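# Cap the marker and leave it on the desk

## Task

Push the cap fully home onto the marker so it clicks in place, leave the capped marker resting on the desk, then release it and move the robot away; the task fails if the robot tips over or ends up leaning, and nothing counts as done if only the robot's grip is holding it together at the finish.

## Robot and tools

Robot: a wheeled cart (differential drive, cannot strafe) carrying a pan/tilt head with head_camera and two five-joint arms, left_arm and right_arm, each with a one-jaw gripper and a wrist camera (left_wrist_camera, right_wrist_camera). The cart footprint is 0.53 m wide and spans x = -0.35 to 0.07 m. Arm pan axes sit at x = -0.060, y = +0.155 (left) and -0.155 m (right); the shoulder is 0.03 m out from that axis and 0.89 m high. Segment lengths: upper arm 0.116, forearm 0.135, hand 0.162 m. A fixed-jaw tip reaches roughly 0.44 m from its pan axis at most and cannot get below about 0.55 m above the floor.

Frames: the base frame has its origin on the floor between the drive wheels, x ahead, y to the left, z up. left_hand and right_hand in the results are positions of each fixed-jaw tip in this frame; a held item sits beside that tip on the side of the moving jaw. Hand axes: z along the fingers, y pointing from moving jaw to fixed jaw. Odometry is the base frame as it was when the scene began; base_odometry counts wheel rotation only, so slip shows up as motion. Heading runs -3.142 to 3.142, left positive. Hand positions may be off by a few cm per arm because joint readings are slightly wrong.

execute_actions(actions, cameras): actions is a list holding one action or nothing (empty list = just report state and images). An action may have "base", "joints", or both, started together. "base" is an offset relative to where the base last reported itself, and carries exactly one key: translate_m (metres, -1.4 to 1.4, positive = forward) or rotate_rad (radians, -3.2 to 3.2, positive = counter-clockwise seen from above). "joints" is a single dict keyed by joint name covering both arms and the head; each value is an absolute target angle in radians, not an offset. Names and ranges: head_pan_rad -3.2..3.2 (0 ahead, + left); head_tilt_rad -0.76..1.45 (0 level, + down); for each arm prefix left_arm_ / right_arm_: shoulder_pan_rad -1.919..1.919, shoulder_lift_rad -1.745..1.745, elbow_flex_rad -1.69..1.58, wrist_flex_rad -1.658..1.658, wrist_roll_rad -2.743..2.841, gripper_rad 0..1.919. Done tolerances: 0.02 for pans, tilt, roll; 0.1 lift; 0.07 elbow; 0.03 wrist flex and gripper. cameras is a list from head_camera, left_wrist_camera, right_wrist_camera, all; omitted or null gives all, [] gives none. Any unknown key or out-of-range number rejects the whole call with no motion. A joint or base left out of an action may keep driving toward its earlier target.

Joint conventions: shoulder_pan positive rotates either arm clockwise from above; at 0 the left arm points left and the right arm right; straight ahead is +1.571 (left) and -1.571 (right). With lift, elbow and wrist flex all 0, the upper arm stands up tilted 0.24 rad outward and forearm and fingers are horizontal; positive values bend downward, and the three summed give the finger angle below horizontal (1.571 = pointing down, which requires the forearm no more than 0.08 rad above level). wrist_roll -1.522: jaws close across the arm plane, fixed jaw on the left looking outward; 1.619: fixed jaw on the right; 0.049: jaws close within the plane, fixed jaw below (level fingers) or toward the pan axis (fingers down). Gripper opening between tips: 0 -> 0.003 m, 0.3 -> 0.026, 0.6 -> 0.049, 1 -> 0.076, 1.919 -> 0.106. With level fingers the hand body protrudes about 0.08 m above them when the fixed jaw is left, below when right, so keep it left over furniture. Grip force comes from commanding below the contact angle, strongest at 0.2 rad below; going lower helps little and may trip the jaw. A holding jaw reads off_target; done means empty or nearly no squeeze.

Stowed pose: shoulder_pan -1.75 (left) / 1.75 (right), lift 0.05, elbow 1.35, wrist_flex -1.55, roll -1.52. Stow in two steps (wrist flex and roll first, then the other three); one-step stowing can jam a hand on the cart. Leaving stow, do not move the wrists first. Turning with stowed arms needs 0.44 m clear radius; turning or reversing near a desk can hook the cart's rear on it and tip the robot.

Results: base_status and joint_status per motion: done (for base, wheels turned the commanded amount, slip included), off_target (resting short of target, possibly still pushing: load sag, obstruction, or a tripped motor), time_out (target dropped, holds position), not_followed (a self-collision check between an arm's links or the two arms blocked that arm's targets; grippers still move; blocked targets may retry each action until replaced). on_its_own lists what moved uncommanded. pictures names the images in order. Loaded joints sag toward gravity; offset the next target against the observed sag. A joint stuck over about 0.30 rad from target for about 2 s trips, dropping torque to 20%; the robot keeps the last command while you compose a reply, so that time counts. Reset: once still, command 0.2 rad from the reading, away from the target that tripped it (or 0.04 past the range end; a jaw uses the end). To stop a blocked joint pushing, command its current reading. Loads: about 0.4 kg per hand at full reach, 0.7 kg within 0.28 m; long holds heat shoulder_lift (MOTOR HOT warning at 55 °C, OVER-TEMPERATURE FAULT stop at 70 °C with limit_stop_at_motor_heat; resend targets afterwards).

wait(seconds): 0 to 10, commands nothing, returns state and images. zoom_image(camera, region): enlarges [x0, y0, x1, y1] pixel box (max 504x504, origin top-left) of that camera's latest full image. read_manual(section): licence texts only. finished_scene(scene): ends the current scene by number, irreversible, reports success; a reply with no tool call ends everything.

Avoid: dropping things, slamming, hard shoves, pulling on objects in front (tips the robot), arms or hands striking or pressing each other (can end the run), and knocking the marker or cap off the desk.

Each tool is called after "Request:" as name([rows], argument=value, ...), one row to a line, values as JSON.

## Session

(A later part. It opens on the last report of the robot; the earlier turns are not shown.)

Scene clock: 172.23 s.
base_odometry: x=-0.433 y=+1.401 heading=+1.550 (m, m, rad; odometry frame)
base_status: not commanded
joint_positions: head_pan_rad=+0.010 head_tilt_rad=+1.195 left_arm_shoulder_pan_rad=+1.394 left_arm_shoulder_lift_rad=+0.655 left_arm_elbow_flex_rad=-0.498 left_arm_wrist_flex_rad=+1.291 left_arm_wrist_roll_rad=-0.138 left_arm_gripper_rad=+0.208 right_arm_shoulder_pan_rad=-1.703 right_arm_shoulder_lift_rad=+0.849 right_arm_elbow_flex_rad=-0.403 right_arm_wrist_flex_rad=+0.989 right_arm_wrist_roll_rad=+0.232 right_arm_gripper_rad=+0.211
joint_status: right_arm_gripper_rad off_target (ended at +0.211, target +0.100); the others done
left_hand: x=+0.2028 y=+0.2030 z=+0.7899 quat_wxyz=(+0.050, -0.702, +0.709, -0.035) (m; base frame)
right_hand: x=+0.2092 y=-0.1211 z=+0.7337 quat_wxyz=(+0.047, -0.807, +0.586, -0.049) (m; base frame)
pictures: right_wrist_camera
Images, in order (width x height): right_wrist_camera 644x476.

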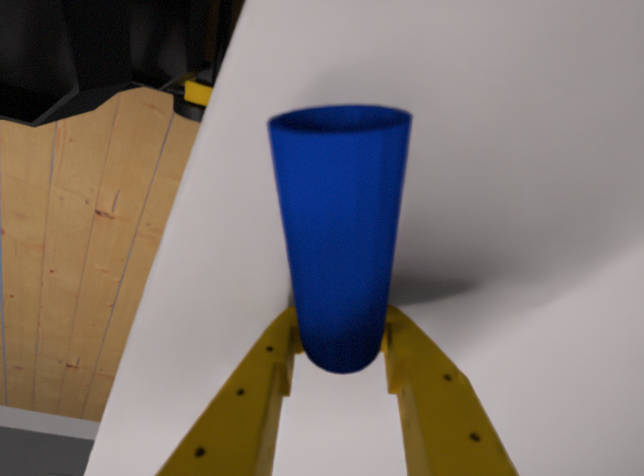

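Request:
execute_actions([
  {"joints":{"right_arm_gripper_rad":0.4}},
], cameras=[])

Request:
execute_actions([
  {"joints":{"right_arm_shoulder_pan_rad":-1.765,"right_arm_wrist_roll_rad":0.17,"right_arm_wrist_flex_rad":1.02}},
], cameras=["right_wrist_camera"])

Request:
execute_actions([
  {"joints":{"right_arm_gripper_rad":0.08}},
], cameras=["right_wrist_camera"])

Scene clock: 177.47 s.
base_odometry: x=-0.433 y=+1.401 heading=+1.550 (m, m, rad; odometry frame)
base_status: not commanded
joint_positions: head_pan_rad=+0.010 head_tilt_rad=+1.195 left_arm_shoulder_pan_rad=+1.394 left_arm_shoulder_lift_rad=+0.655 left_arm_elbow_flex_rad=-0.498 left_arm_wrist_flex_rad=+1.291 left_arm_wrist_roll_rad=-0.138 left_arm_gripper_rad=+0.208 right_arm_shoulder_pan_rad=-1.703 right_arm_shoulder_lift_rad=+0.849 right_arm_elbow_flex_rad=-0.403 right_arm_wrist_flex_rad=+0.989 right_arm_wrist_roll_rad=+0.232 right_arm_gripper_rad=+0.391
joint_status: all done
left_hand: x=+0.2028 y=+0.2030 z=+0.7899 quat_wxyz=(+0.050, -0.702, +0.709, -0.035) (m; base frame)
right_hand: x=+0.2092 y=-0.1211 z=+0.7337 quat_wxyz=(+0.047, -0.807, +0.586, -0.049) (m; base frame)
pictures: none
No camera images: the call's "cameras" was empty. Leave "cameras" out to get every camera's image.

Scene clock: 178.13 s.
base_odometry: x=-0.433 y=+1.401 heading=+1.550 (m, m, rad; odometry frame)
base_status: not commanded
joint_positions: head_pan_rad=+0.010 head_tilt_rad=+1.195 left_arm_shoulder_pan_rad=+1.394 left_arm_shoulder_lift_rad=+0.655 left_arm_elbow_flex_rad=-0.498 left_arm_wrist_flex_rad=+1.291 left_arm_wrist_roll_rad=-0.138 left_arm_gripper_rad=+0.208 right_arm_shoulder_pan_rad=-1.752 right_arm_shoulder_lift_rad=+0.849 right_arm_elbow_flex_rad=-0.403 right_arm_wrist_flex_rad=+1.012 right_arm_wrist_roll_rad=+0.178 right_arm_gripper_rad=+0.392
joint_status: all done
left_hand: x=+0.2028 y=+0.2030 z=+0.7899 quat_wxyz=(+0.050, -0.702, +0.709, -0.035) (m; base frame)
right_hand: x=+0.2034 y=-0.1082 z=+0.7334 quat_wxyz=(+0.041, -0.807, +0.588, -0.039) (m; base frame)
pictures: right_wrist_camera
Images, in order (width x height): right_wrist_camera 644x476.

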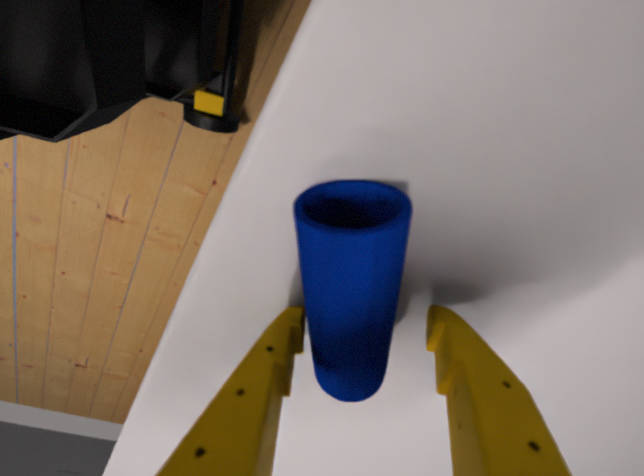

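Scene clock: 178.83 s.
base_odometry: x=-0.433 y=+1.401 heading=+1.550 (m, m, rad; odometry frame)
base_status: not commanded
joint_positions: head_pan_rad=+0.010 head_tilt_rad=+1.195 left_arm_shoulder_pan_rad=+1.394 left_arm_shoulder_lift_rad=+0.655 left_arm_elbow_flex_rad=-0.498 left_arm_wrist_flex_rad=+1.291 left_arm_wrist_roll_rad=-0.138 left_arm_gripper_rad=+0.208 right_arm_shoulder_pan_rad=-1.752 right_arm_shoulder_lift_rad=+0.849 right_arm_elbow_flex_rad=-0.403 right_arm_wrist_flex_rad=+1.012 right_arm_wrist_roll_rad=+0.178 right_arm_gripper_rad=+0.216
joint_status: right_arm_gripper_rad off_target (ended at +0.216, target +0.080)
left_hand: x=+0.2028 y=+0.2030 z=+0.7899 quat_wxyz=(+0.050, -0.702, +0.709, -0.035) (m; base frame)
right_hand: x=+0.2034 y=-0.1082 z=+0.7334 quat_wxyz=(+0.041, -0.807, +0.588, -0.039) (m; base frame)
pictures: right_wrist_camera
Images, in order (width x height): right_wrist_camera 644x476.

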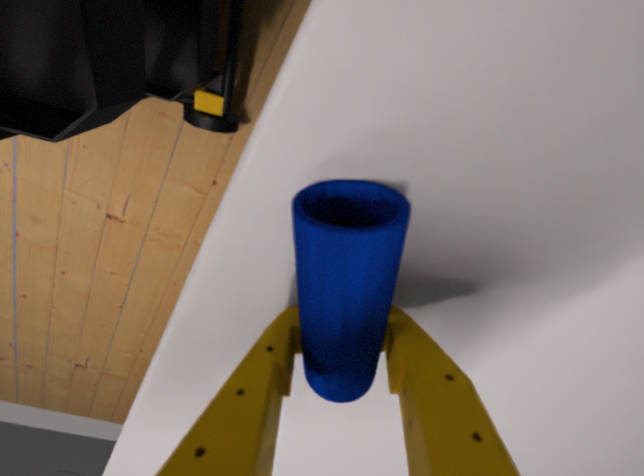

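Request:
execute_actions([
  {"joints":{"right_arm_shoulder_lift_rad":0.55,"right_arm_wrist_flex_rad":1.2,"right_arm_shoulder_pan_rad":-1.6}},
], cameras=[])

Request:
execute_actions([
  {"base":{"rotate_rad":-0.3},"joints":{"right_arm_wrist_roll_rad":0.0}},
], cameras=[])

Request:
execute_actions([
  {"base":{"translate_m":0.06},"joints":{"left_arm_shoulder_pan_rad":1.78,"left_arm_wrist_roll_rad":0.26,"left_arm_shoulder_lift_rad":0.95,"left_arm_elbow_flex_rad":-0.78,"left_arm_wrist_flex_rad":1.1,"head_tilt_rad":1.05}},
])

Scene clock: 188.50 s.
base_odometry: x=-0.433 y=+1.401 heading=+1.550 (m, m, rad; odometry frame)
base_status: not commanded
joint_positions: head_pan_rad=+0.010 head_tilt_rad=+1.195 left_arm_shoulder_pan_rad=+1.394 left_arm_shoulder_lift_rad=+0.655 left_arm_elbow_flex_rad=-0.498 left_arm_wrist_flex_rad=+1.291 left_arm_wrist_roll_rad=-0.138 left_arm_gripper_rad=+0.208 right_arm_shoulder_pan_rad=-1.611 right_arm_shoulder_lift_rad=+0.609 right_arm_elbow_flex_rad=-0.403 right_arm_wrist_flex_rad=+1.193 right_arm_wrist_roll_rad=+0.178 right_arm_gripper_rad=+0.216
joint_status: all done
left_hand: x=+0.2028 y=+0.2030 z=+0.7899 quat_wxyz=(+0.050, -0.702, +0.709, -0.035) (m; base frame)
right_hand: x=+0.2105 y=-0.1455 z=+0.7884 quat_wxyz=(+0.058, -0.762, +0.642, -0.063) (m; base frame)
pictures: none
No camera images: the call's "cameras" was empty. Leave "cameras" out to get every camera's image.

Scene clock: 189.60 s.
base_odometry: x=-0.433 y=+1.401 heading=+1.253 (m, m, rad; odometry frame)
base_status: done
joint_positions: head_pan_rad=+0.010 head_tilt_rad=+1.195 left_arm_shoulder_pan_rad=+1.394 left_arm_shoulder_lift_rad=+0.655 left_arm_elbow_flex_rad=-0.498 left_arm_wrist_flex_rad=+1.291 left_arm_wrist_roll_rad=-0.138 left_arm_gripper_rad=+0.208 right_arm_shoulder_pan_rad=-1.609 right_arm_shoulder_lift_rad=+0.609 right_arm_elbow_flex_rad=-0.403 right_arm_wrist_flex_rad=+1.193 right_arm_wrist_roll_rad=+0.009 right_arm_gripper_rad=+0.216
joint_status: all done
left_hand: x=+0.2028 y=+0.2030 z=+0.7899 quat_wxyz=(+0.050, -0.702, +0.709, -0.035) (m; base frame)
right_hand: x=+0.2103 y=-0.1446 z=+0.7884 quat_wxyz=(+0.063, -0.704, +0.705, -0.058) (m; base frame)
pictures: none
No camera images: the call's "cameras" was empty. Leave "cameras" out to get every camera's image.

Scene clock: 190.67 s.
base_odometry: x=-0.415 y=+1.458 heading=+1.256 (m, m, rad; odometry frame)
base_status: done
joint_positions: head_pan_rad=+0.010 head_tilt_rad=+1.065 left_arm_shoulder_pan_rad=+1.768 left_arm_shoulder_lift_rad=+0.971 left_arm_elbow_flex_rad=-0.738 left_arm_wrist_flex_rad=+1.114 left_arm_wrist_roll_rad=+0.252 left_arm_gripper_rad=+0.208 right_arm_shoulder_pan_rad=-1.609 right_arm_shoulder_lift_rad=+0.609 right_arm_elbow_flex_rad=-0.403 right_arm_wrist_flex_rad=+1.193 right_arm_wrist_roll_rad=+0.009 right_arm_gripper_rad=+0.216
joint_status: all done
left_hand: x=+0.2335 y=+0.0942 z=+0.7502 quat_wxyz=(+0.062, -0.705, +0.701, -0.093) (m; base frame)
right_hand: x=+0.2103 y=-0.1446 z=+0.7884 quat_wxyz=(+0.063, -0.704, +0.705, -0.058) (m; base frame)
pictures: head_camera, left_wrist_camera, right_wrist_camera
Images, in order (width x height): head_camera 644x476, left_wrist_camera 644x476, right_wrist_camera 644x476.

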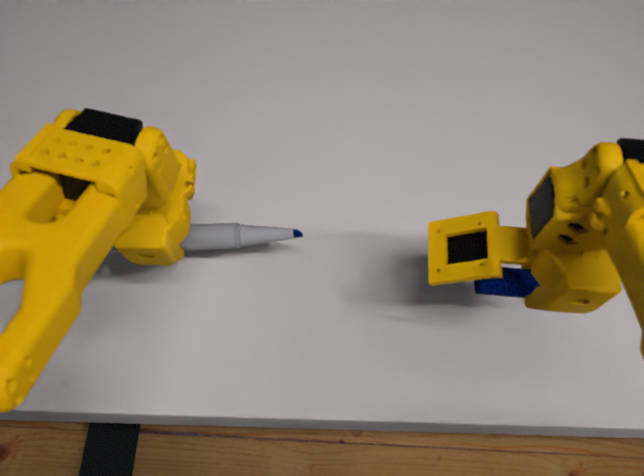

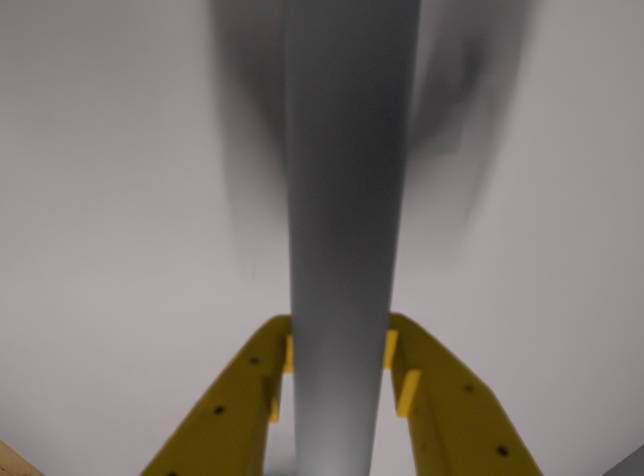

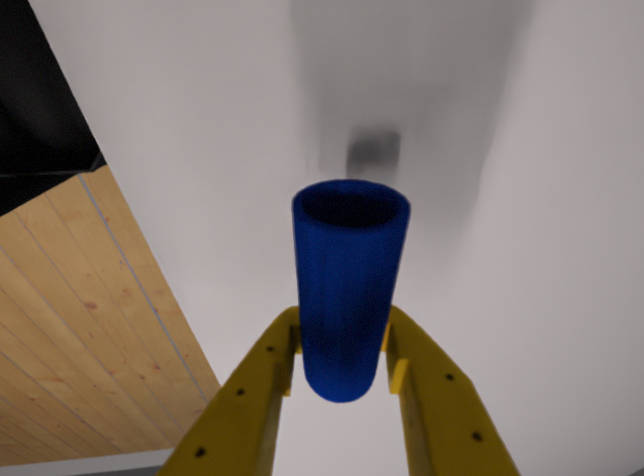

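Request:
execute_actions([
  {"joints":{"left_arm_shoulder_pan_rad":1.86,"left_arm_wrist_roll_rad":0.33,"left_arm_shoulder_lift_rad":1.03,"left_arm_wrist_flex_rad":1.02}},
], cameras=["head_camera","left_wrist_camera"])

Scene clock: 198.53 s.
base_odometry: x=-0.415 y=+1.458 heading=+1.256 (m, m, rad; odometry frame)
base_status: not commanded
joint_positions: head_pan_rad=+0.010 head_tilt_rad=+1.065 left_arm_shoulder_pan_rad=+1.848 left_arm_shoulder_lift_rad=+1.046 left_arm_elbow_flex_rad=-0.742 left_arm_wrist_flex_rad=+1.035 left_arm_wrist_roll_rad=+0.322 left_arm_gripper_rad=+0.208 right_arm_shoulder_pan_rad=-1.609 right_arm_shoulder_lift_rad=+0.609 right_arm_elbow_flex_rad=-0.403 right_arm_wrist_flex_rad=+1.193 right_arm_wrist_roll_rad=+0.009 right_arm_gripper_rad=+0.216
joint_status: all done
left_hand: x=+0.2294 y=+0.0700 z=+0.7327 quat_wxyz=(+0.056, -0.701, +0.704, -0.101) (m; base frame)
right_hand: x=+0.2103 y=-0.1446 z=+0.7884 quat_wxyz=(+0.063, -0.704, +0.705, -0.058) (m; base frame)
pictures: head_camera, left_wrist_camera
Images, in order (width x height): head_camera 644x476, left_wrist_camera 644x476.

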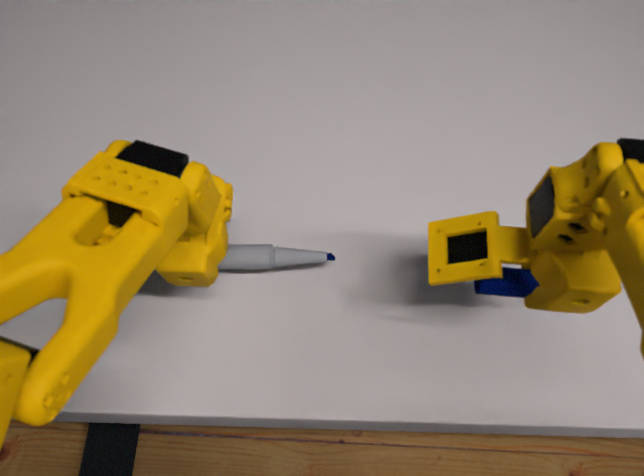

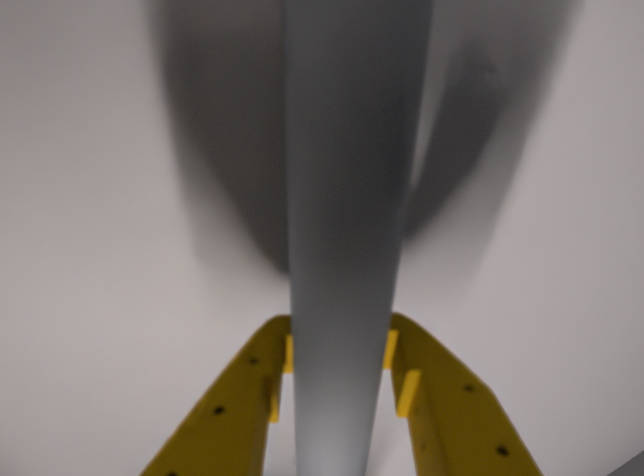

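Request:
execute_actions([
  {"joints":{"left_arm_shoulder_lift_rad":1.07,"left_arm_wrist_flex_rad":0.98}},
], cameras=[])

Request:
execute_actions([
  {"joints":{"left_arm_gripper_rad":0.45}},
], cameras=["head_camera","left_wrist_camera"])

Scene clock: 202.13 s.
base_odometry: x=-0.415 y=+1.458 heading=+1.256 (m, m, rad; odometry frame)
base_status: not commanded
joint_positions: head_pan_rad=+0.010 head_tilt_rad=+1.065 left_arm_shoulder_pan_rad=+1.850 left_arm_shoulder_lift_rad=+1.086 left_arm_elbow_flex_rad=-0.745 left_arm_wrist_flex_rad=+0.995 left_arm_wrist_roll_rad=+0.322 left_arm_gripper_rad=+0.208 right_arm_shoulder_pan_rad=-1.609 right_arm_shoulder_lift_rad=+0.609 right_arm_elbow_flex_rad=-0.403 right_arm_wrist_flex_rad=+1.193 right_arm_wrist_roll_rad=+0.009 right_arm_gripper_rad=+0.216
joint_status: all done
left_hand: x=+0.2295 y=+0.0695 z=+0.7235 quat_wxyz=(+0.057, -0.700, +0.704, -0.102) (m; base frame)
right_hand: x=+0.2103 y=-0.1446 z=+0.7884 quat_wxyz=(+0.063, -0.704, +0.705, -0.058) (m; base frame)
pictures: none
No camera images: the call's "cameras" was empty. Leave "cameras" out to get every camera's image.

Scene clock: 202.83 s.
base_odometry: x=-0.415 y=+1.458 heading=+1.256 (m, m, rad; odometry frame)
base_status: not commanded
joint_positions: head_pan_rad=+0.010 head_tilt_rad=+1.065 left_arm_shoulder_pan_rad=+1.850 left_arm_shoulder_lift_rad=+1.086 left_arm_elbow_flex_rad=-0.745 left_arm_wrist_flex_rad=+0.993 left_arm_wrist_roll_rad=+0.322 left_arm_gripper_rad=+0.439 right_arm_shoulder_pan_rad=-1.609 right_arm_shoulder_lift_rad=+0.609 right_arm_elbow_flex_rad=-0.403 right_arm_wrist_flex_rad=+1.193 right_arm_wrist_roll_rad=+0.009 right_arm_gripper_rad=+0.216
joint_status: all done
left_hand: x=+0.2298 y=+0.0694 z=+0.7236 quat_wxyz=(+0.057, -0.700, +0.704, -0.103) (m; base frame)
right_hand: x=+0.2103 y=-0.1446 z=+0.7884 quat_wxyz=(+0.063, -0.704, +0.705, -0.058) (m; base frame)
pictures: head_camera, left_wrist_camera
Images, in order (width x height): head_camera 644x476, left_wrist_camera 644x476.

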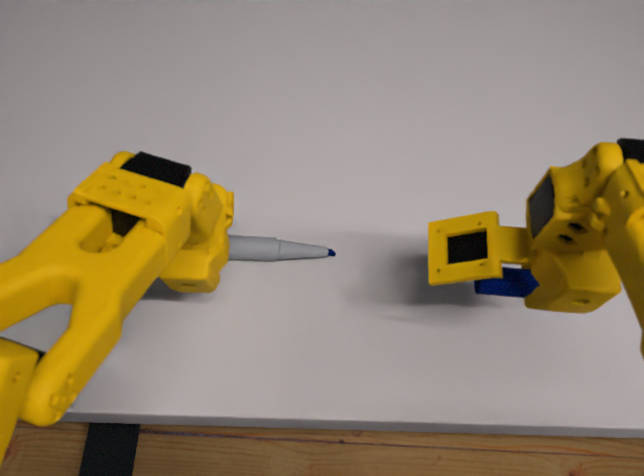

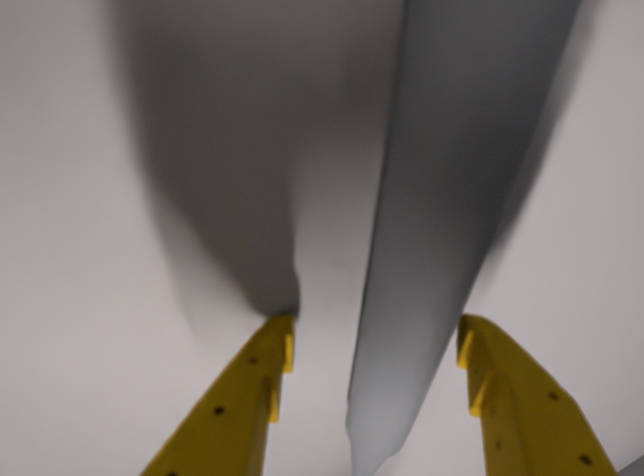

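Request:
execute_actions([
  {"joints":{"left_arm_gripper_rad":0.6,"left_arm_shoulder_pan_rad":1.68,"left_arm_wrist_roll_rad":0.15}},
], cameras=["head_camera","left_wrist_camera"])

Scene clock: 207.37 s.
base_odometry: x=-0.415 y=+1.458 heading=+1.256 (m, m, rad; odometry frame)
base_status: not commanded
joint_positions: head_pan_rad=+0.010 head_tilt_rad=+1.065 left_arm_shoulder_pan_rad=+1.692 left_arm_shoulder_lift_rad=+1.086 left_arm_elbow_flex_rad=-0.745 left_arm_wrist_flex_rad=+0.993 left_arm_wrist_roll_rad=+0.158 left_arm_gripper_rad=+0.590 right_arm_shoulder_pan_rad=-1.609 right_arm_shoulder_lift_rad=+0.609 right_arm_elbow_flex_rad=-0.403 right_arm_wrist_flex_rad=+1.193 right_arm_wrist_roll_rad=+0.009 right_arm_gripper_rad=+0.216
joint_status: all done
left_hand: x=+0.2395 y=+0.1174 z=+0.7235 quat_wxyz=(+0.073, -0.698, +0.706, -0.092) (m; base frame)
right_hand: x=+0.2103 y=-0.1446 z=+0.7884 quat_wxyz=(+0.063, -0.704, +0.705, -0.058) (m; base frame)
pictures: head_camera, left_wrist_camera
Images, in order (width x height): head_camera 644x476, left_wrist_camera 644x476.

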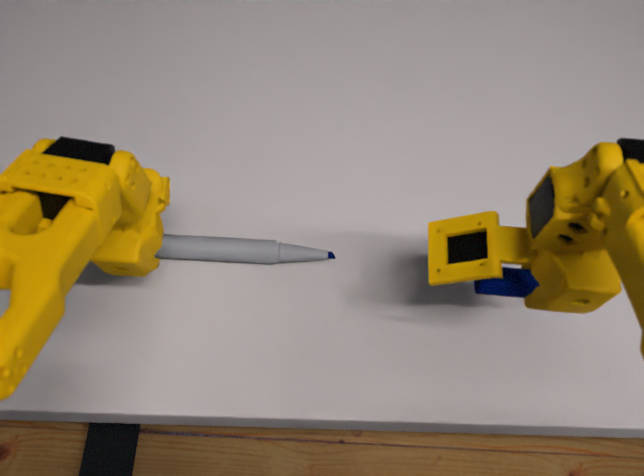

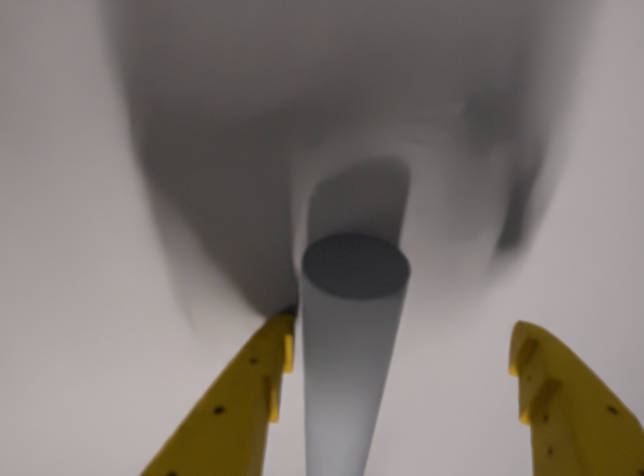

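Request:
execute_actions([
  {"joints":{"left_arm_gripper_rad":0.05,"right_arm_shoulder_pan_rad":-1.75,"right_arm_shoulder_lift_rad":0.885,"right_arm_elbow_flex_rad":-0.60,"right_arm_wrist_flex_rad":0.855,"right_arm_wrist_roll_rad":-0.14}},
])

Scene clock: 215.53 s.
base_odometry: x=-0.415 y=+1.458 heading=+1.256 (m, m, rad; odometry frame)
base_status: not commanded
joint_positions: head_pan_rad=+0.010 head_tilt_rad=+1.065 left_arm_shoulder_pan_rad=+1.692 left_arm_shoulder_lift_rad=+1.086 left_arm_elbow_flex_rad=-0.745 left_arm_wrist_flex_rad=+0.993 left_arm_wrist_roll_rad=+0.158 left_arm_gripper_rad=+0.207 right_arm_shoulder_pan_rad=-1.740 right_arm_shoulder_lift_rad=+0.911 right_arm_elbow_flex_rad=-0.564 right_arm_wrist_flex_rad=+0.866 right_arm_wrist_roll_rad=-0.130 right_arm_gripper_rad=+0.216
joint_status: left_arm_gripper_rad off_target (ended at +0.207, target +0.050); the others done
left_hand: x=+0.2395 y=+0.1174 z=+0.7235 quat_wxyz=(+0.073, -0.698, +0.706, -0.092) (m; base frame)
right_hand: x=+0.2494 y=-0.1012 z=+0.7468 quat_wxyz=(+0.146, -0.692, +0.699, -0.102) (m; base frame)
pictures: head_camera, left_wrist_camera, right_wrist_camera
Images, in order (width x height): head_camera 644x476, left_wrist_camera 644x476, right_wrist_camera 644x476.

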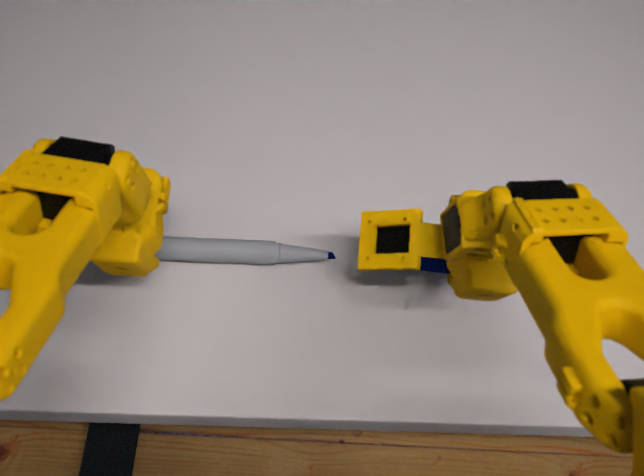

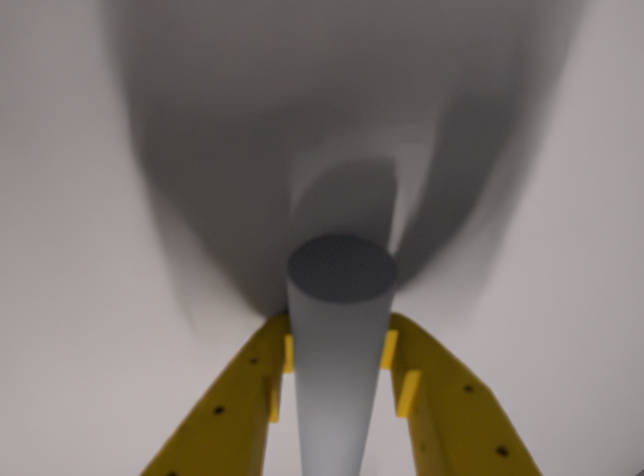

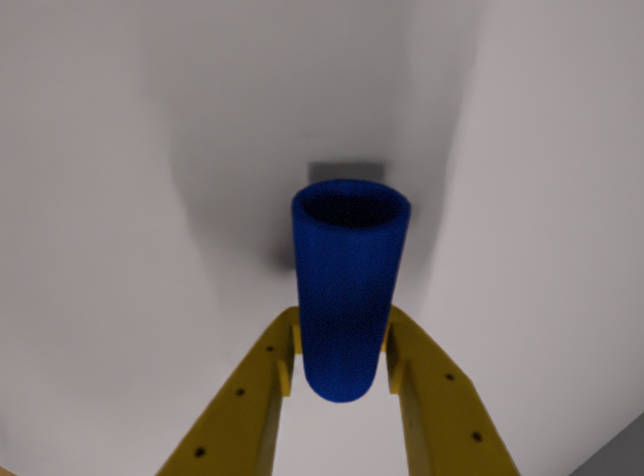

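Request:
execute_actions([
  {"joints":{"right_arm_shoulder_pan_rad":-1.85,"right_arm_shoulder_lift_rad":0.935,"right_arm_wrist_flex_rad":0.78,"right_arm_wrist_roll_rad":-0.28}},
], cameras=["head_camera","right_wrist_camera"])

Scene clock: 219.83 s.
base_odometry: x=-0.415 y=+1.458 heading=+1.256 (m, m, rad; odometry frame)
base_status: not commanded
joint_positions: head_pan_rad=+0.010 head_tilt_rad=+1.065 left_arm_shoulder_pan_rad=+1.692 left_arm_shoulder_lift_rad=+1.086 left_arm_elbow_flex_rad=-0.745 left_arm_wrist_flex_rad=+0.992 left_arm_wrist_roll_rad=+0.158 left_arm_gripper_rad=+0.207 right_arm_shoulder_pan_rad=-1.840 right_arm_shoulder_lift_rad=+0.958 right_arm_elbow_flex_rad=-0.566 right_arm_wrist_flex_rad=+0.791 right_arm_wrist_roll_rad=-0.272 right_arm_gripper_rad=+0.216
joint_status: all done
left_hand: x=+0.2397 y=+0.1173 z=+0.7236 quat_wxyz=(+0.074, -0.698, +0.706, -0.093) (m; base frame)
right_hand: x=+0.2468 y=-0.0683 z=+0.7374 quat_wxyz=(+0.169, -0.676, +0.712, -0.091) (m; base frame)
pictures: head_camera, right_wrist_camera
Images, in order (width x height): head_camera 644x476, right_wrist_camera 644x476.

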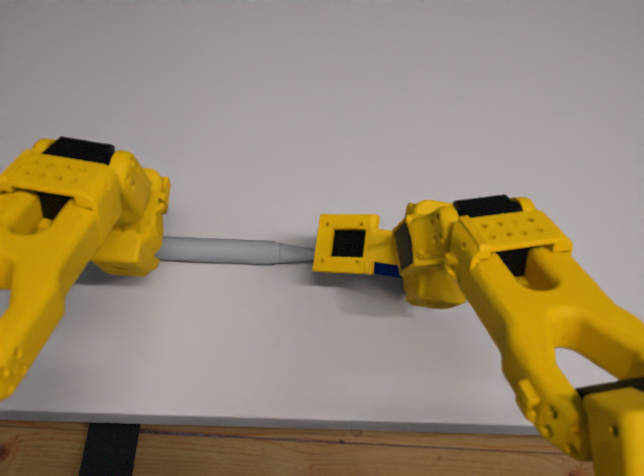

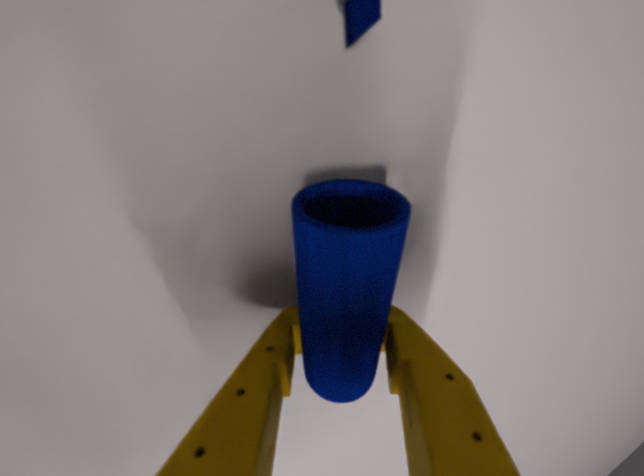

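Request:
execute_actions([
  {"joints":{"right_arm_gripper_rad":0.28,"left_arm_shoulder_pan_rad":1.76,"left_arm_wrist_roll_rad":0.225}},
], cameras=["right_wrist_camera"])

Request:
execute_actions([
  {"joints":{"right_arm_gripper_rad":0.05}},
], cameras=["head_camera","right_wrist_camera"])

Scene clock: 225.37 s.
base_odometry: x=-0.415 y=+1.458 heading=+1.256 (m, m, rad; odometry frame)
base_status: not commanded
joint_positions: head_pan_rad=+0.010 head_tilt_rad=+1.065 left_arm_shoulder_pan_rad=+1.747 left_arm_shoulder_lift_rad=+1.086 left_arm_elbow_flex_rad=-0.745 left_arm_wrist_flex_rad=+0.992 left_arm_wrist_roll_rad=+0.216 left_arm_gripper_rad=+0.207 right_arm_shoulder_pan_rad=-1.840 right_arm_shoulder_lift_rad=+0.958 right_arm_elbow_flex_rad=-0.566 right_arm_wrist_flex_rad=+0.791 right_arm_wrist_roll_rad=-0.272 right_arm_gripper_rad=+0.272
joint_status: all done
left_hand: x=+0.2372 y=+0.1004 z=+0.7236 quat_wxyz=(+0.068, -0.699, +0.705, -0.097) (m; base frame)
right_hand: x=+0.2468 y=-0.0683 z=+0.7374 quat_wxyz=(+0.169, -0.676, +0.712, -0.091) (m; base frame)
pictures: right_wrist_camera
Images, in order (width x height): right_wrist_camera 644x476.

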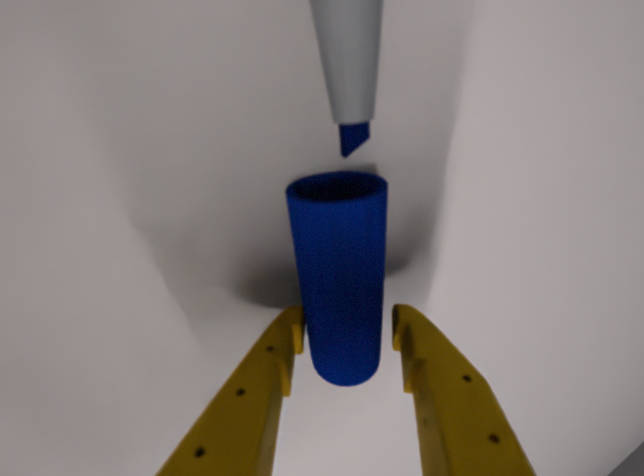

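Scene clock: 226.00 s.
base_odometry: x=-0.415 y=+1.458 heading=+1.256 (m, m, rad; odometry frame)
base_status: not commanded
joint_positions: head_pan_rad=+0.010 head_tilt_rad=+1.065 left_arm_shoulder_pan_rad=+1.747 left_arm_shoulder_lift_rad=+1.086 left_arm_elbow_flex_rad=-0.745 left_arm_wrist_flex_rad=+0.992 left_arm_wrist_roll_rad=+0.216 left_arm_gripper_rad=+0.207 right_arm_shoulder_pan_rad=-1.840 right_arm_shoulder_lift_rad=+0.958 right_arm_elbow_flex_rad=-0.566 right_arm_wrist_flex_rad=+0.790 right_arm_wrist_roll_rad=-0.272 right_arm_gripper_rad=+0.215
joint_status: right_arm_gripper_rad off_target (ended at +0.215, target +0.050)
left_hand: x=+0.2372 y=+0.1004 z=+0.7236 quat_wxyz=(+0.068, -0.699, +0.705, -0.097) (m; base frame)
right_hand: x=+0.2470 y=-0.0683 z=+0.7375 quat_wxyz=(+0.170, -0.676, +0.711, -0.091) (m; base frame)
pictures: head_camera, right_wrist_camera
Images, in order (width x height): head_camera 644x476, right_wrist_camera 644x476.

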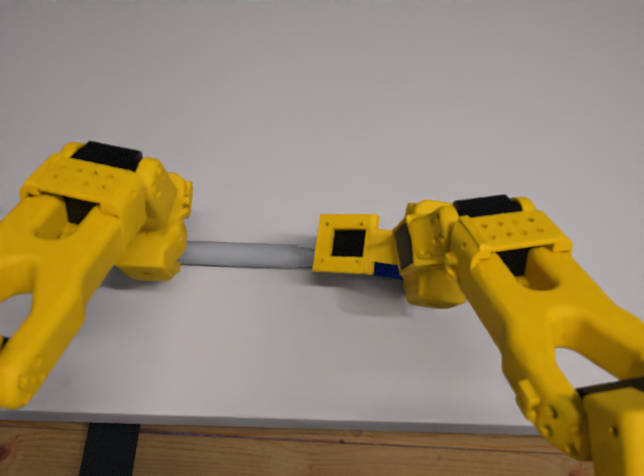

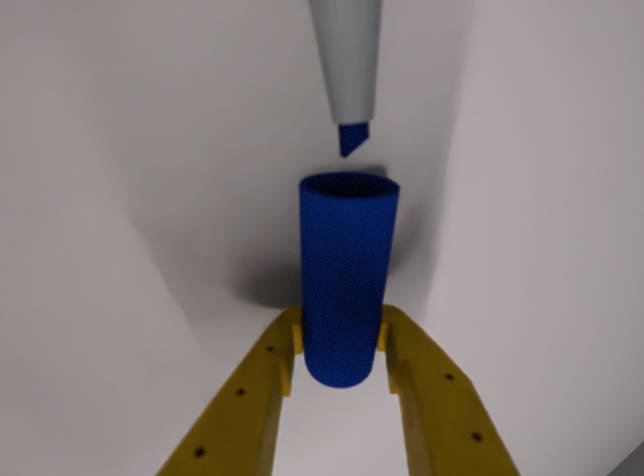

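Request:
execute_actions([
  {"joints":{"left_arm_shoulder_pan_rad":1.83,"left_arm_wrist_roll_rad":0.275,"left_arm_wrist_flex_rad":0.94}},
], cameras=["head_camera","right_wrist_camera"])

Scene clock: 229.43 s.
base_odometry: x=-0.415 y=+1.458 heading=+1.256 (m, m, rad; odometry frame)
base_status: not commanded
joint_positions: head_pan_rad=+0.010 head_tilt_rad=+1.065 left_arm_shoulder_pan_rad=+1.819 left_arm_shoulder_lift_rad=+1.091 left_arm_elbow_flex_rad=-0.745 left_arm_wrist_flex_rad=+0.955 left_arm_wrist_roll_rad=+0.267 left_arm_gripper_rad=+0.207 right_arm_shoulder_pan_rad=-1.840 right_arm_shoulder_lift_rad=+0.958 right_arm_elbow_flex_rad=-0.566 right_arm_wrist_flex_rad=+0.790 right_arm_wrist_roll_rad=-0.272 right_arm_gripper_rad=+0.215
joint_status: all done
left_hand: x=+0.2373 y=+0.0775 z=+0.7236 quat_wxyz=(+0.071, -0.690, +0.711, -0.115) (m; base frame)
right_hand: x=+0.2470 y=-0.0683 z=+0.7375 quat_wxyz=(+0.170, -0.676, +0.711, -0.091) (m; base frame)
pictures: head_camera, right_wrist_camera
Images, in order (width x height): head_camera 644x476, right_wrist_camera 644x476.

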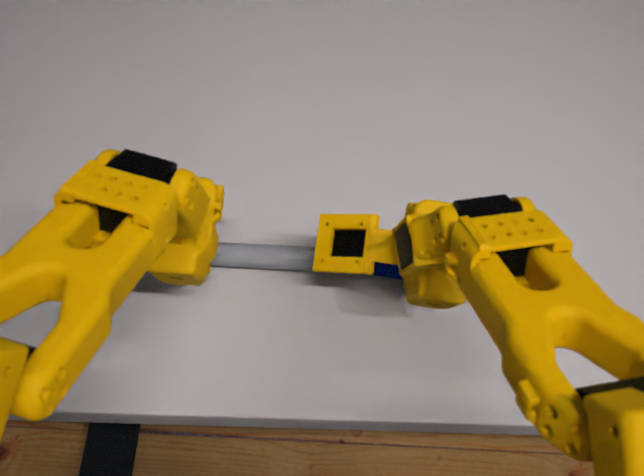

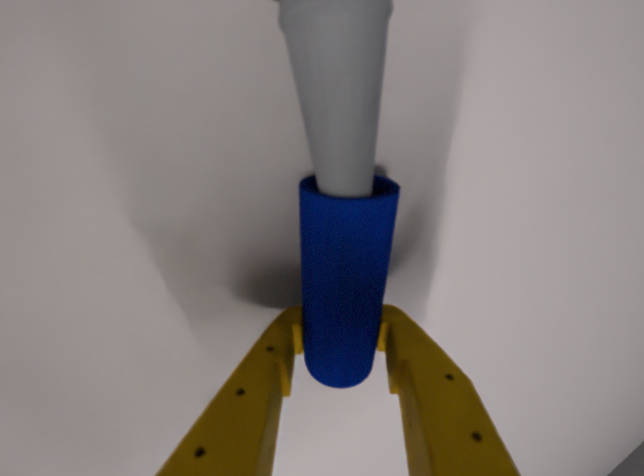

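Request:
execute_actions([
  {"joints":{"left_arm_shoulder_pan_rad":1.87,"left_arm_wrist_roll_rad":0.315,"left_arm_wrist_flex_rad":0.915,"right_arm_shoulder_pan_rad":-1.89}},
], cameras=["head_camera","right_wrist_camera"])

Scene clock: 233.57 s.
base_odometry: x=-0.415 y=+1.458 heading=+1.256 (m, m, rad; odometry frame)
base_status: not commanded
joint_positions: head_pan_rad=+0.010 head_tilt_rad=+1.065 left_arm_shoulder_pan_rad=+1.857 left_arm_shoulder_lift_rad=+1.094 left_arm_elbow_flex_rad=-0.745 left_arm_wrist_flex_rad=+0.933 left_arm_wrist_roll_rad=+0.307 left_arm_gripper_rad=+0.207 right_arm_shoulder_pan_rad=-1.876 right_arm_shoulder_lift_rad=+0.958 right_arm_elbow_flex_rad=-0.569 right_arm_wrist_flex_rad=+0.788 right_arm_wrist_roll_rad=-0.272 right_arm_gripper_rad=+0.215
joint_status: all done
left_hand: x=+0.2369 y=+0.0650 z=+0.7235 quat_wxyz=(+0.071, -0.690, +0.710, -0.125) (m; base frame)
right_hand: x=+0.2444 y=-0.0568 z=+0.7382 quat_wxyz=(+0.174, -0.688, +0.699, -0.089) (m; base frame)
pictures: head_camera, right_wrist_camera
Images, in order (width x height): head_camera 644x476, right_wrist_camera 644x476.

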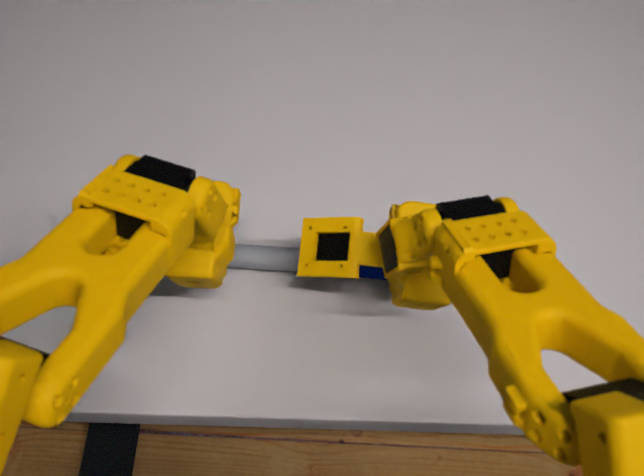

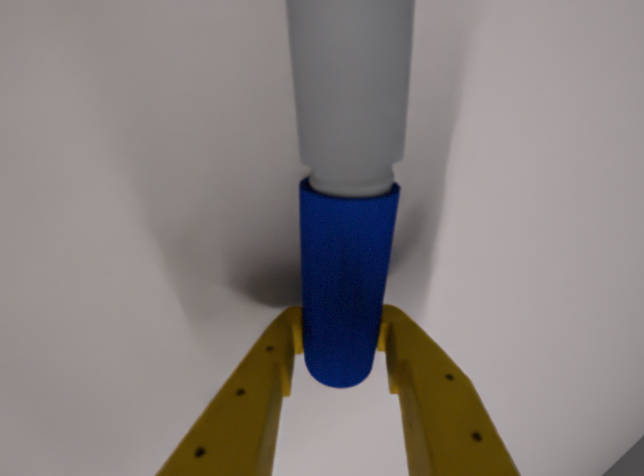

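At the snap ring. Push with the remaining pan range.

Request:
execute_actions([
  {"joints":{"left_arm_shoulder_pan_rad":1.919,"right_arm_shoulder_pan_rad":-1.919,"left_arm_gripper_rad":0.01,"right_arm_gripper_rad":0.02}},
], cameras=["right_wrist_camera"])

Scene clock: 237.37 s.
base_odometry: x=-0.415 y=+1.458 heading=+1.256 (m, m, rad; odometry frame)
base_status: not commanded
joint_positions: head_pan_rad=+0.010 head_tilt_rad=+1.065 left_arm_shoulder_pan_rad=+1.873 left_arm_shoulder_lift_rad=+1.094 left_arm_elbow_flex_rad=-0.745 left_arm_wrist_flex_rad=+0.933 left_arm_wrist_roll_rad=+0.308 left_arm_gripper_rad=+0.206 right_arm_shoulder_pan_rad=-1.886 right_arm_shoulder_lift_rad=+0.960 right_arm_elbow_flex_rad=-0.569 right_arm_wrist_flex_rad=+0.788 right_arm_wrist_roll_rad=-0.272 right_arm_gripper_rad=+0.214
joint_status: left_arm_shoulder_pan_rad off_target (ended at +1.871, target +1.919); left_arm_gripper_rad off_target (ended at +0.206, target +0.010); right_arm_shoulder_pan_rad off_target (ended at -1.886, target -1.919); right_arm_gripper_rad off_target (ended at +0.214, target +0.020)
left_hand: x=+0.2354 y=+0.0605 z=+0.7235 quat_wxyz=(+0.069, -0.685, +0.714, -0.126) (m; base frame)
right_hand: x=+0.2432 y=-0.0541 z=+0.7377 quat_wxyz=(+0.174, -0.692, +0.696, -0.088) (m; base frame)
pictures: right_wrist_camera
Images, in order (width x height): right_wrist_camera 644x476.

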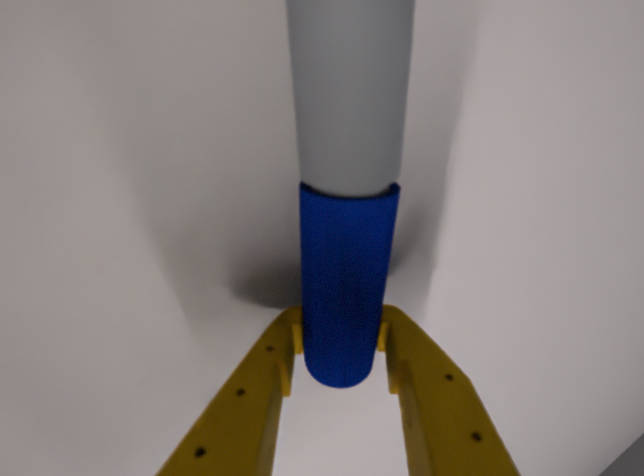

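Request:
zoom_image(camera="right_wrist_camera", region=[270, 140, 430, 240])

Request:
execute_actions(actions=[], cameras=["right_wrist_camera"])

Region (270, 140, 430, 240) of right_wrist_camera's 644x476 image, scaled by 3.150; it fills the top 315 rows of this view, and the rest is white.

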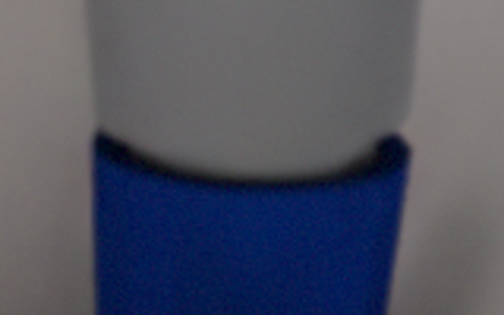

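Scene clock: 239.73 s.
base_odometry: x=-0.415 y=+1.458 heading=+1.256 (m, m, rad; odometry frame)
base_status: not commanded
joint_positions: head_pan_rad=+0.010 head_tilt_rad=+1.065 left_arm_shoulder_pan_rad=+1.873 left_arm_shoulder_lift_rad=+1.094 left_arm_elbow_flex_rad=-0.745 left_arm_wrist_flex_rad=+0.933 left_arm_wrist_roll_rad=+0.308 left_arm_gripper_rad=+0.206 right_arm_shoulder_pan_rad=-1.886 right_arm_shoulder_lift_rad=+0.960 right_arm_elbow_flex_rad=-0.569 right_arm_wrist_flex_rad=+0.788 right_arm_wrist_roll_rad=-0.272 right_arm_gripper_rad=+0.214
joint_status: left_arm_shoulder_pan_rad off_target (ended at +1.871, target +1.919); left_arm_gripper_rad off_target (ended at +0.206, target +0.010); right_arm_shoulder_pan_rad off_target (ended at -1.886, target -1.919); right_arm_gripper_rad off_target (ended at +0.214, target +0.020)
left_hand: x=+0.2354 y=+0.0605 z=+0.7235 quat_wxyz=(+0.069, -0.685, +0.714, -0.126) (m; base frame)
right_hand: x=+0.2432 y=-0.0541 z=+0.7377 quat_wxyz=(+0.174, -0.692, +0.696, -0.088) (m; base frame)
pictures: right_wrist_camera
Images, in order (width x height): right_wrist_camera 644x476.

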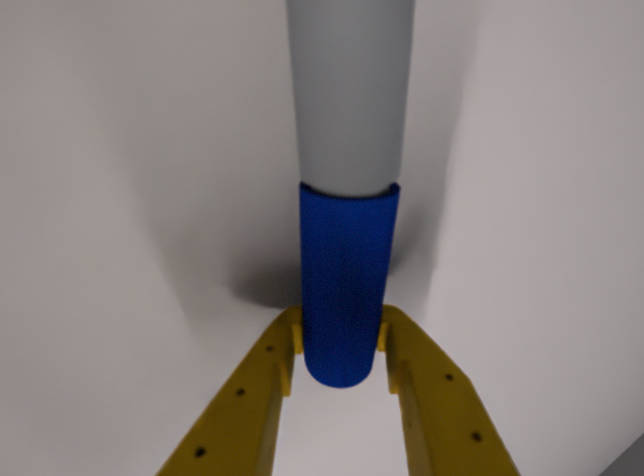

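Request:
execute_actions([
  {"joints":{"left_arm_shoulder_pan_rad":1.873,"right_arm_shoulder_pan_rad":-1.886,"left_arm_gripper_rad":0.3,"right_arm_gripper_rad":0.3}},
], cameras=[])

Request:
execute_actions([
  {"joints":{"left_arm_shoulder_pan_rad":1.76,"right_arm_shoulder_pan_rad":-1.76,"left_arm_wrist_flex_rad":0.98,"right_arm_wrist_flex_rad":0.84,"left_arm_shoulder_lift_rad":1.02,"right_arm_shoulder_lift_rad":0.89,"left_arm_wrist_roll_rad":0.25,"right_arm_wrist_roll_rad":-0.17}},
])

Scene clock: 250.70 s.
base_odometry: x=-0.415 y=+1.458 heading=+1.256 (m, m, rad; odometry frame)
base_status: not commanded
joint_positions: head_pan_rad=+0.010 head_tilt_rad=+1.065 left_arm_shoulder_pan_rad=+1.871 left_arm_shoulder_lift_rad=+1.094 left_arm_elbow_flex_rad=-0.745 left_arm_wrist_flex_rad=+0.930 left_arm_wrist_roll_rad=+0.308 left_arm_gripper_rad=+0.290 right_arm_shoulder_pan_rad=-1.884 right_arm_shoulder_lift_rad=+0.960 right_arm_elbow_flex_rad=-0.569 right_arm_wrist_flex_rad=+0.788 right_arm_wrist_roll_rad=-0.272 right_arm_gripper_rad=+0.292
joint_status: all done
left_hand: x=+0.2360 y=+0.0608 z=+0.7236 quat_wxyz=(+0.070, -0.685, +0.714, -0.127) (m; base frame)
right_hand: x=+0.2434 y=-0.0545 z=+0.7377 quat_wxyz=(+0.173, -0.691, +0.696, -0.088) (m; base frame)
pictures: none
No camera images: the call's "cameras" was empty. Leave "cameras" out to get every camera's image.

Scene clock: 251.47 s.
base_odometry: x=-0.415 y=+1.458 heading=+1.256 (m, m, rad; odometry frame)
base_status: not commanded
joint_positions: head_pan_rad=+0.010 head_tilt_rad=+1.065 left_arm_shoulder_pan_rad=+1.771 left_arm_shoulder_lift_rad=+1.080 left_arm_elbow_flex_rad=-0.745 left_arm_wrist_flex_rad=+0.970 left_arm_wrist_roll_rad=+0.258 left_arm_gripper_rad=+0.290 right_arm_shoulder_pan_rad=-1.771 right_arm_shoulder_lift_rad=+0.957 right_arm_elbow_flex_rad=-0.569 right_arm_wrist_flex_rad=+0.834 right_arm_wrist_roll_rad=-0.180 right_arm_gripper_rad=+0.292
joint_status: all done
left_hand: x=+0.2401 y=+0.0919 z=+0.7260 quat_wxyz=(+0.073, -0.704, +0.698, -0.111) (m; base frame)
right_hand: x=+0.2464 y=-0.0916 z=+0.7362 quat_wxyz=(+0.146, -0.686, +0.706, -0.094) (m; base frame)
pictures: head_camera, left_wrist_camera, right_wrist_camera
Images, in order (width x height): head_camera 644x476, left_wrist_camera 644x476, right_wrist_camera 644x476.

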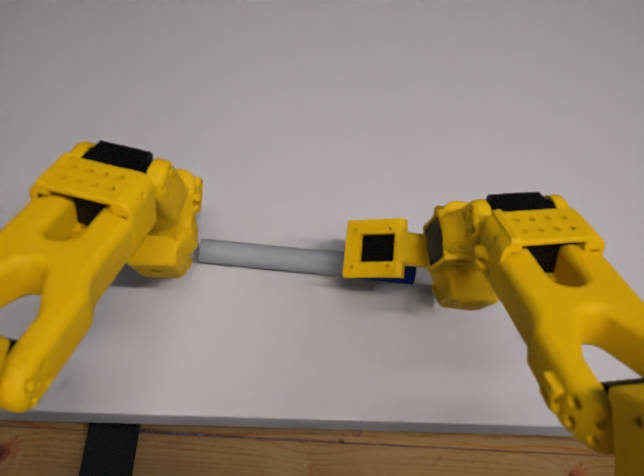

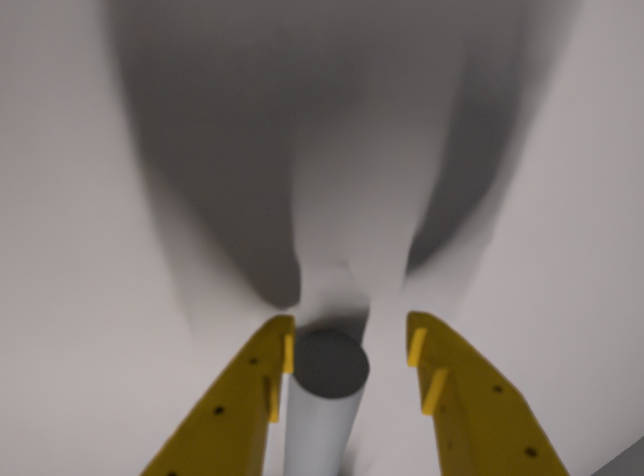

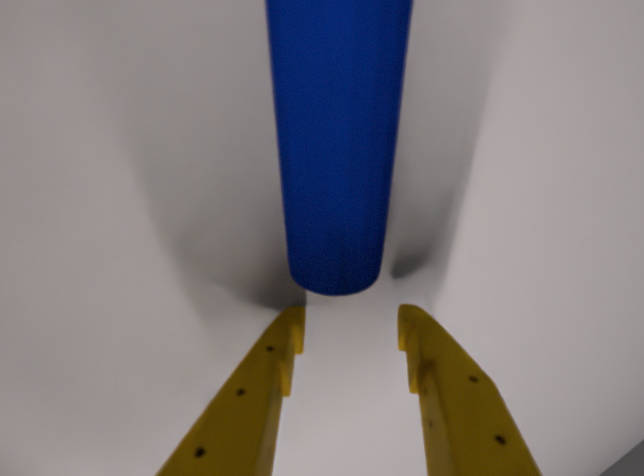

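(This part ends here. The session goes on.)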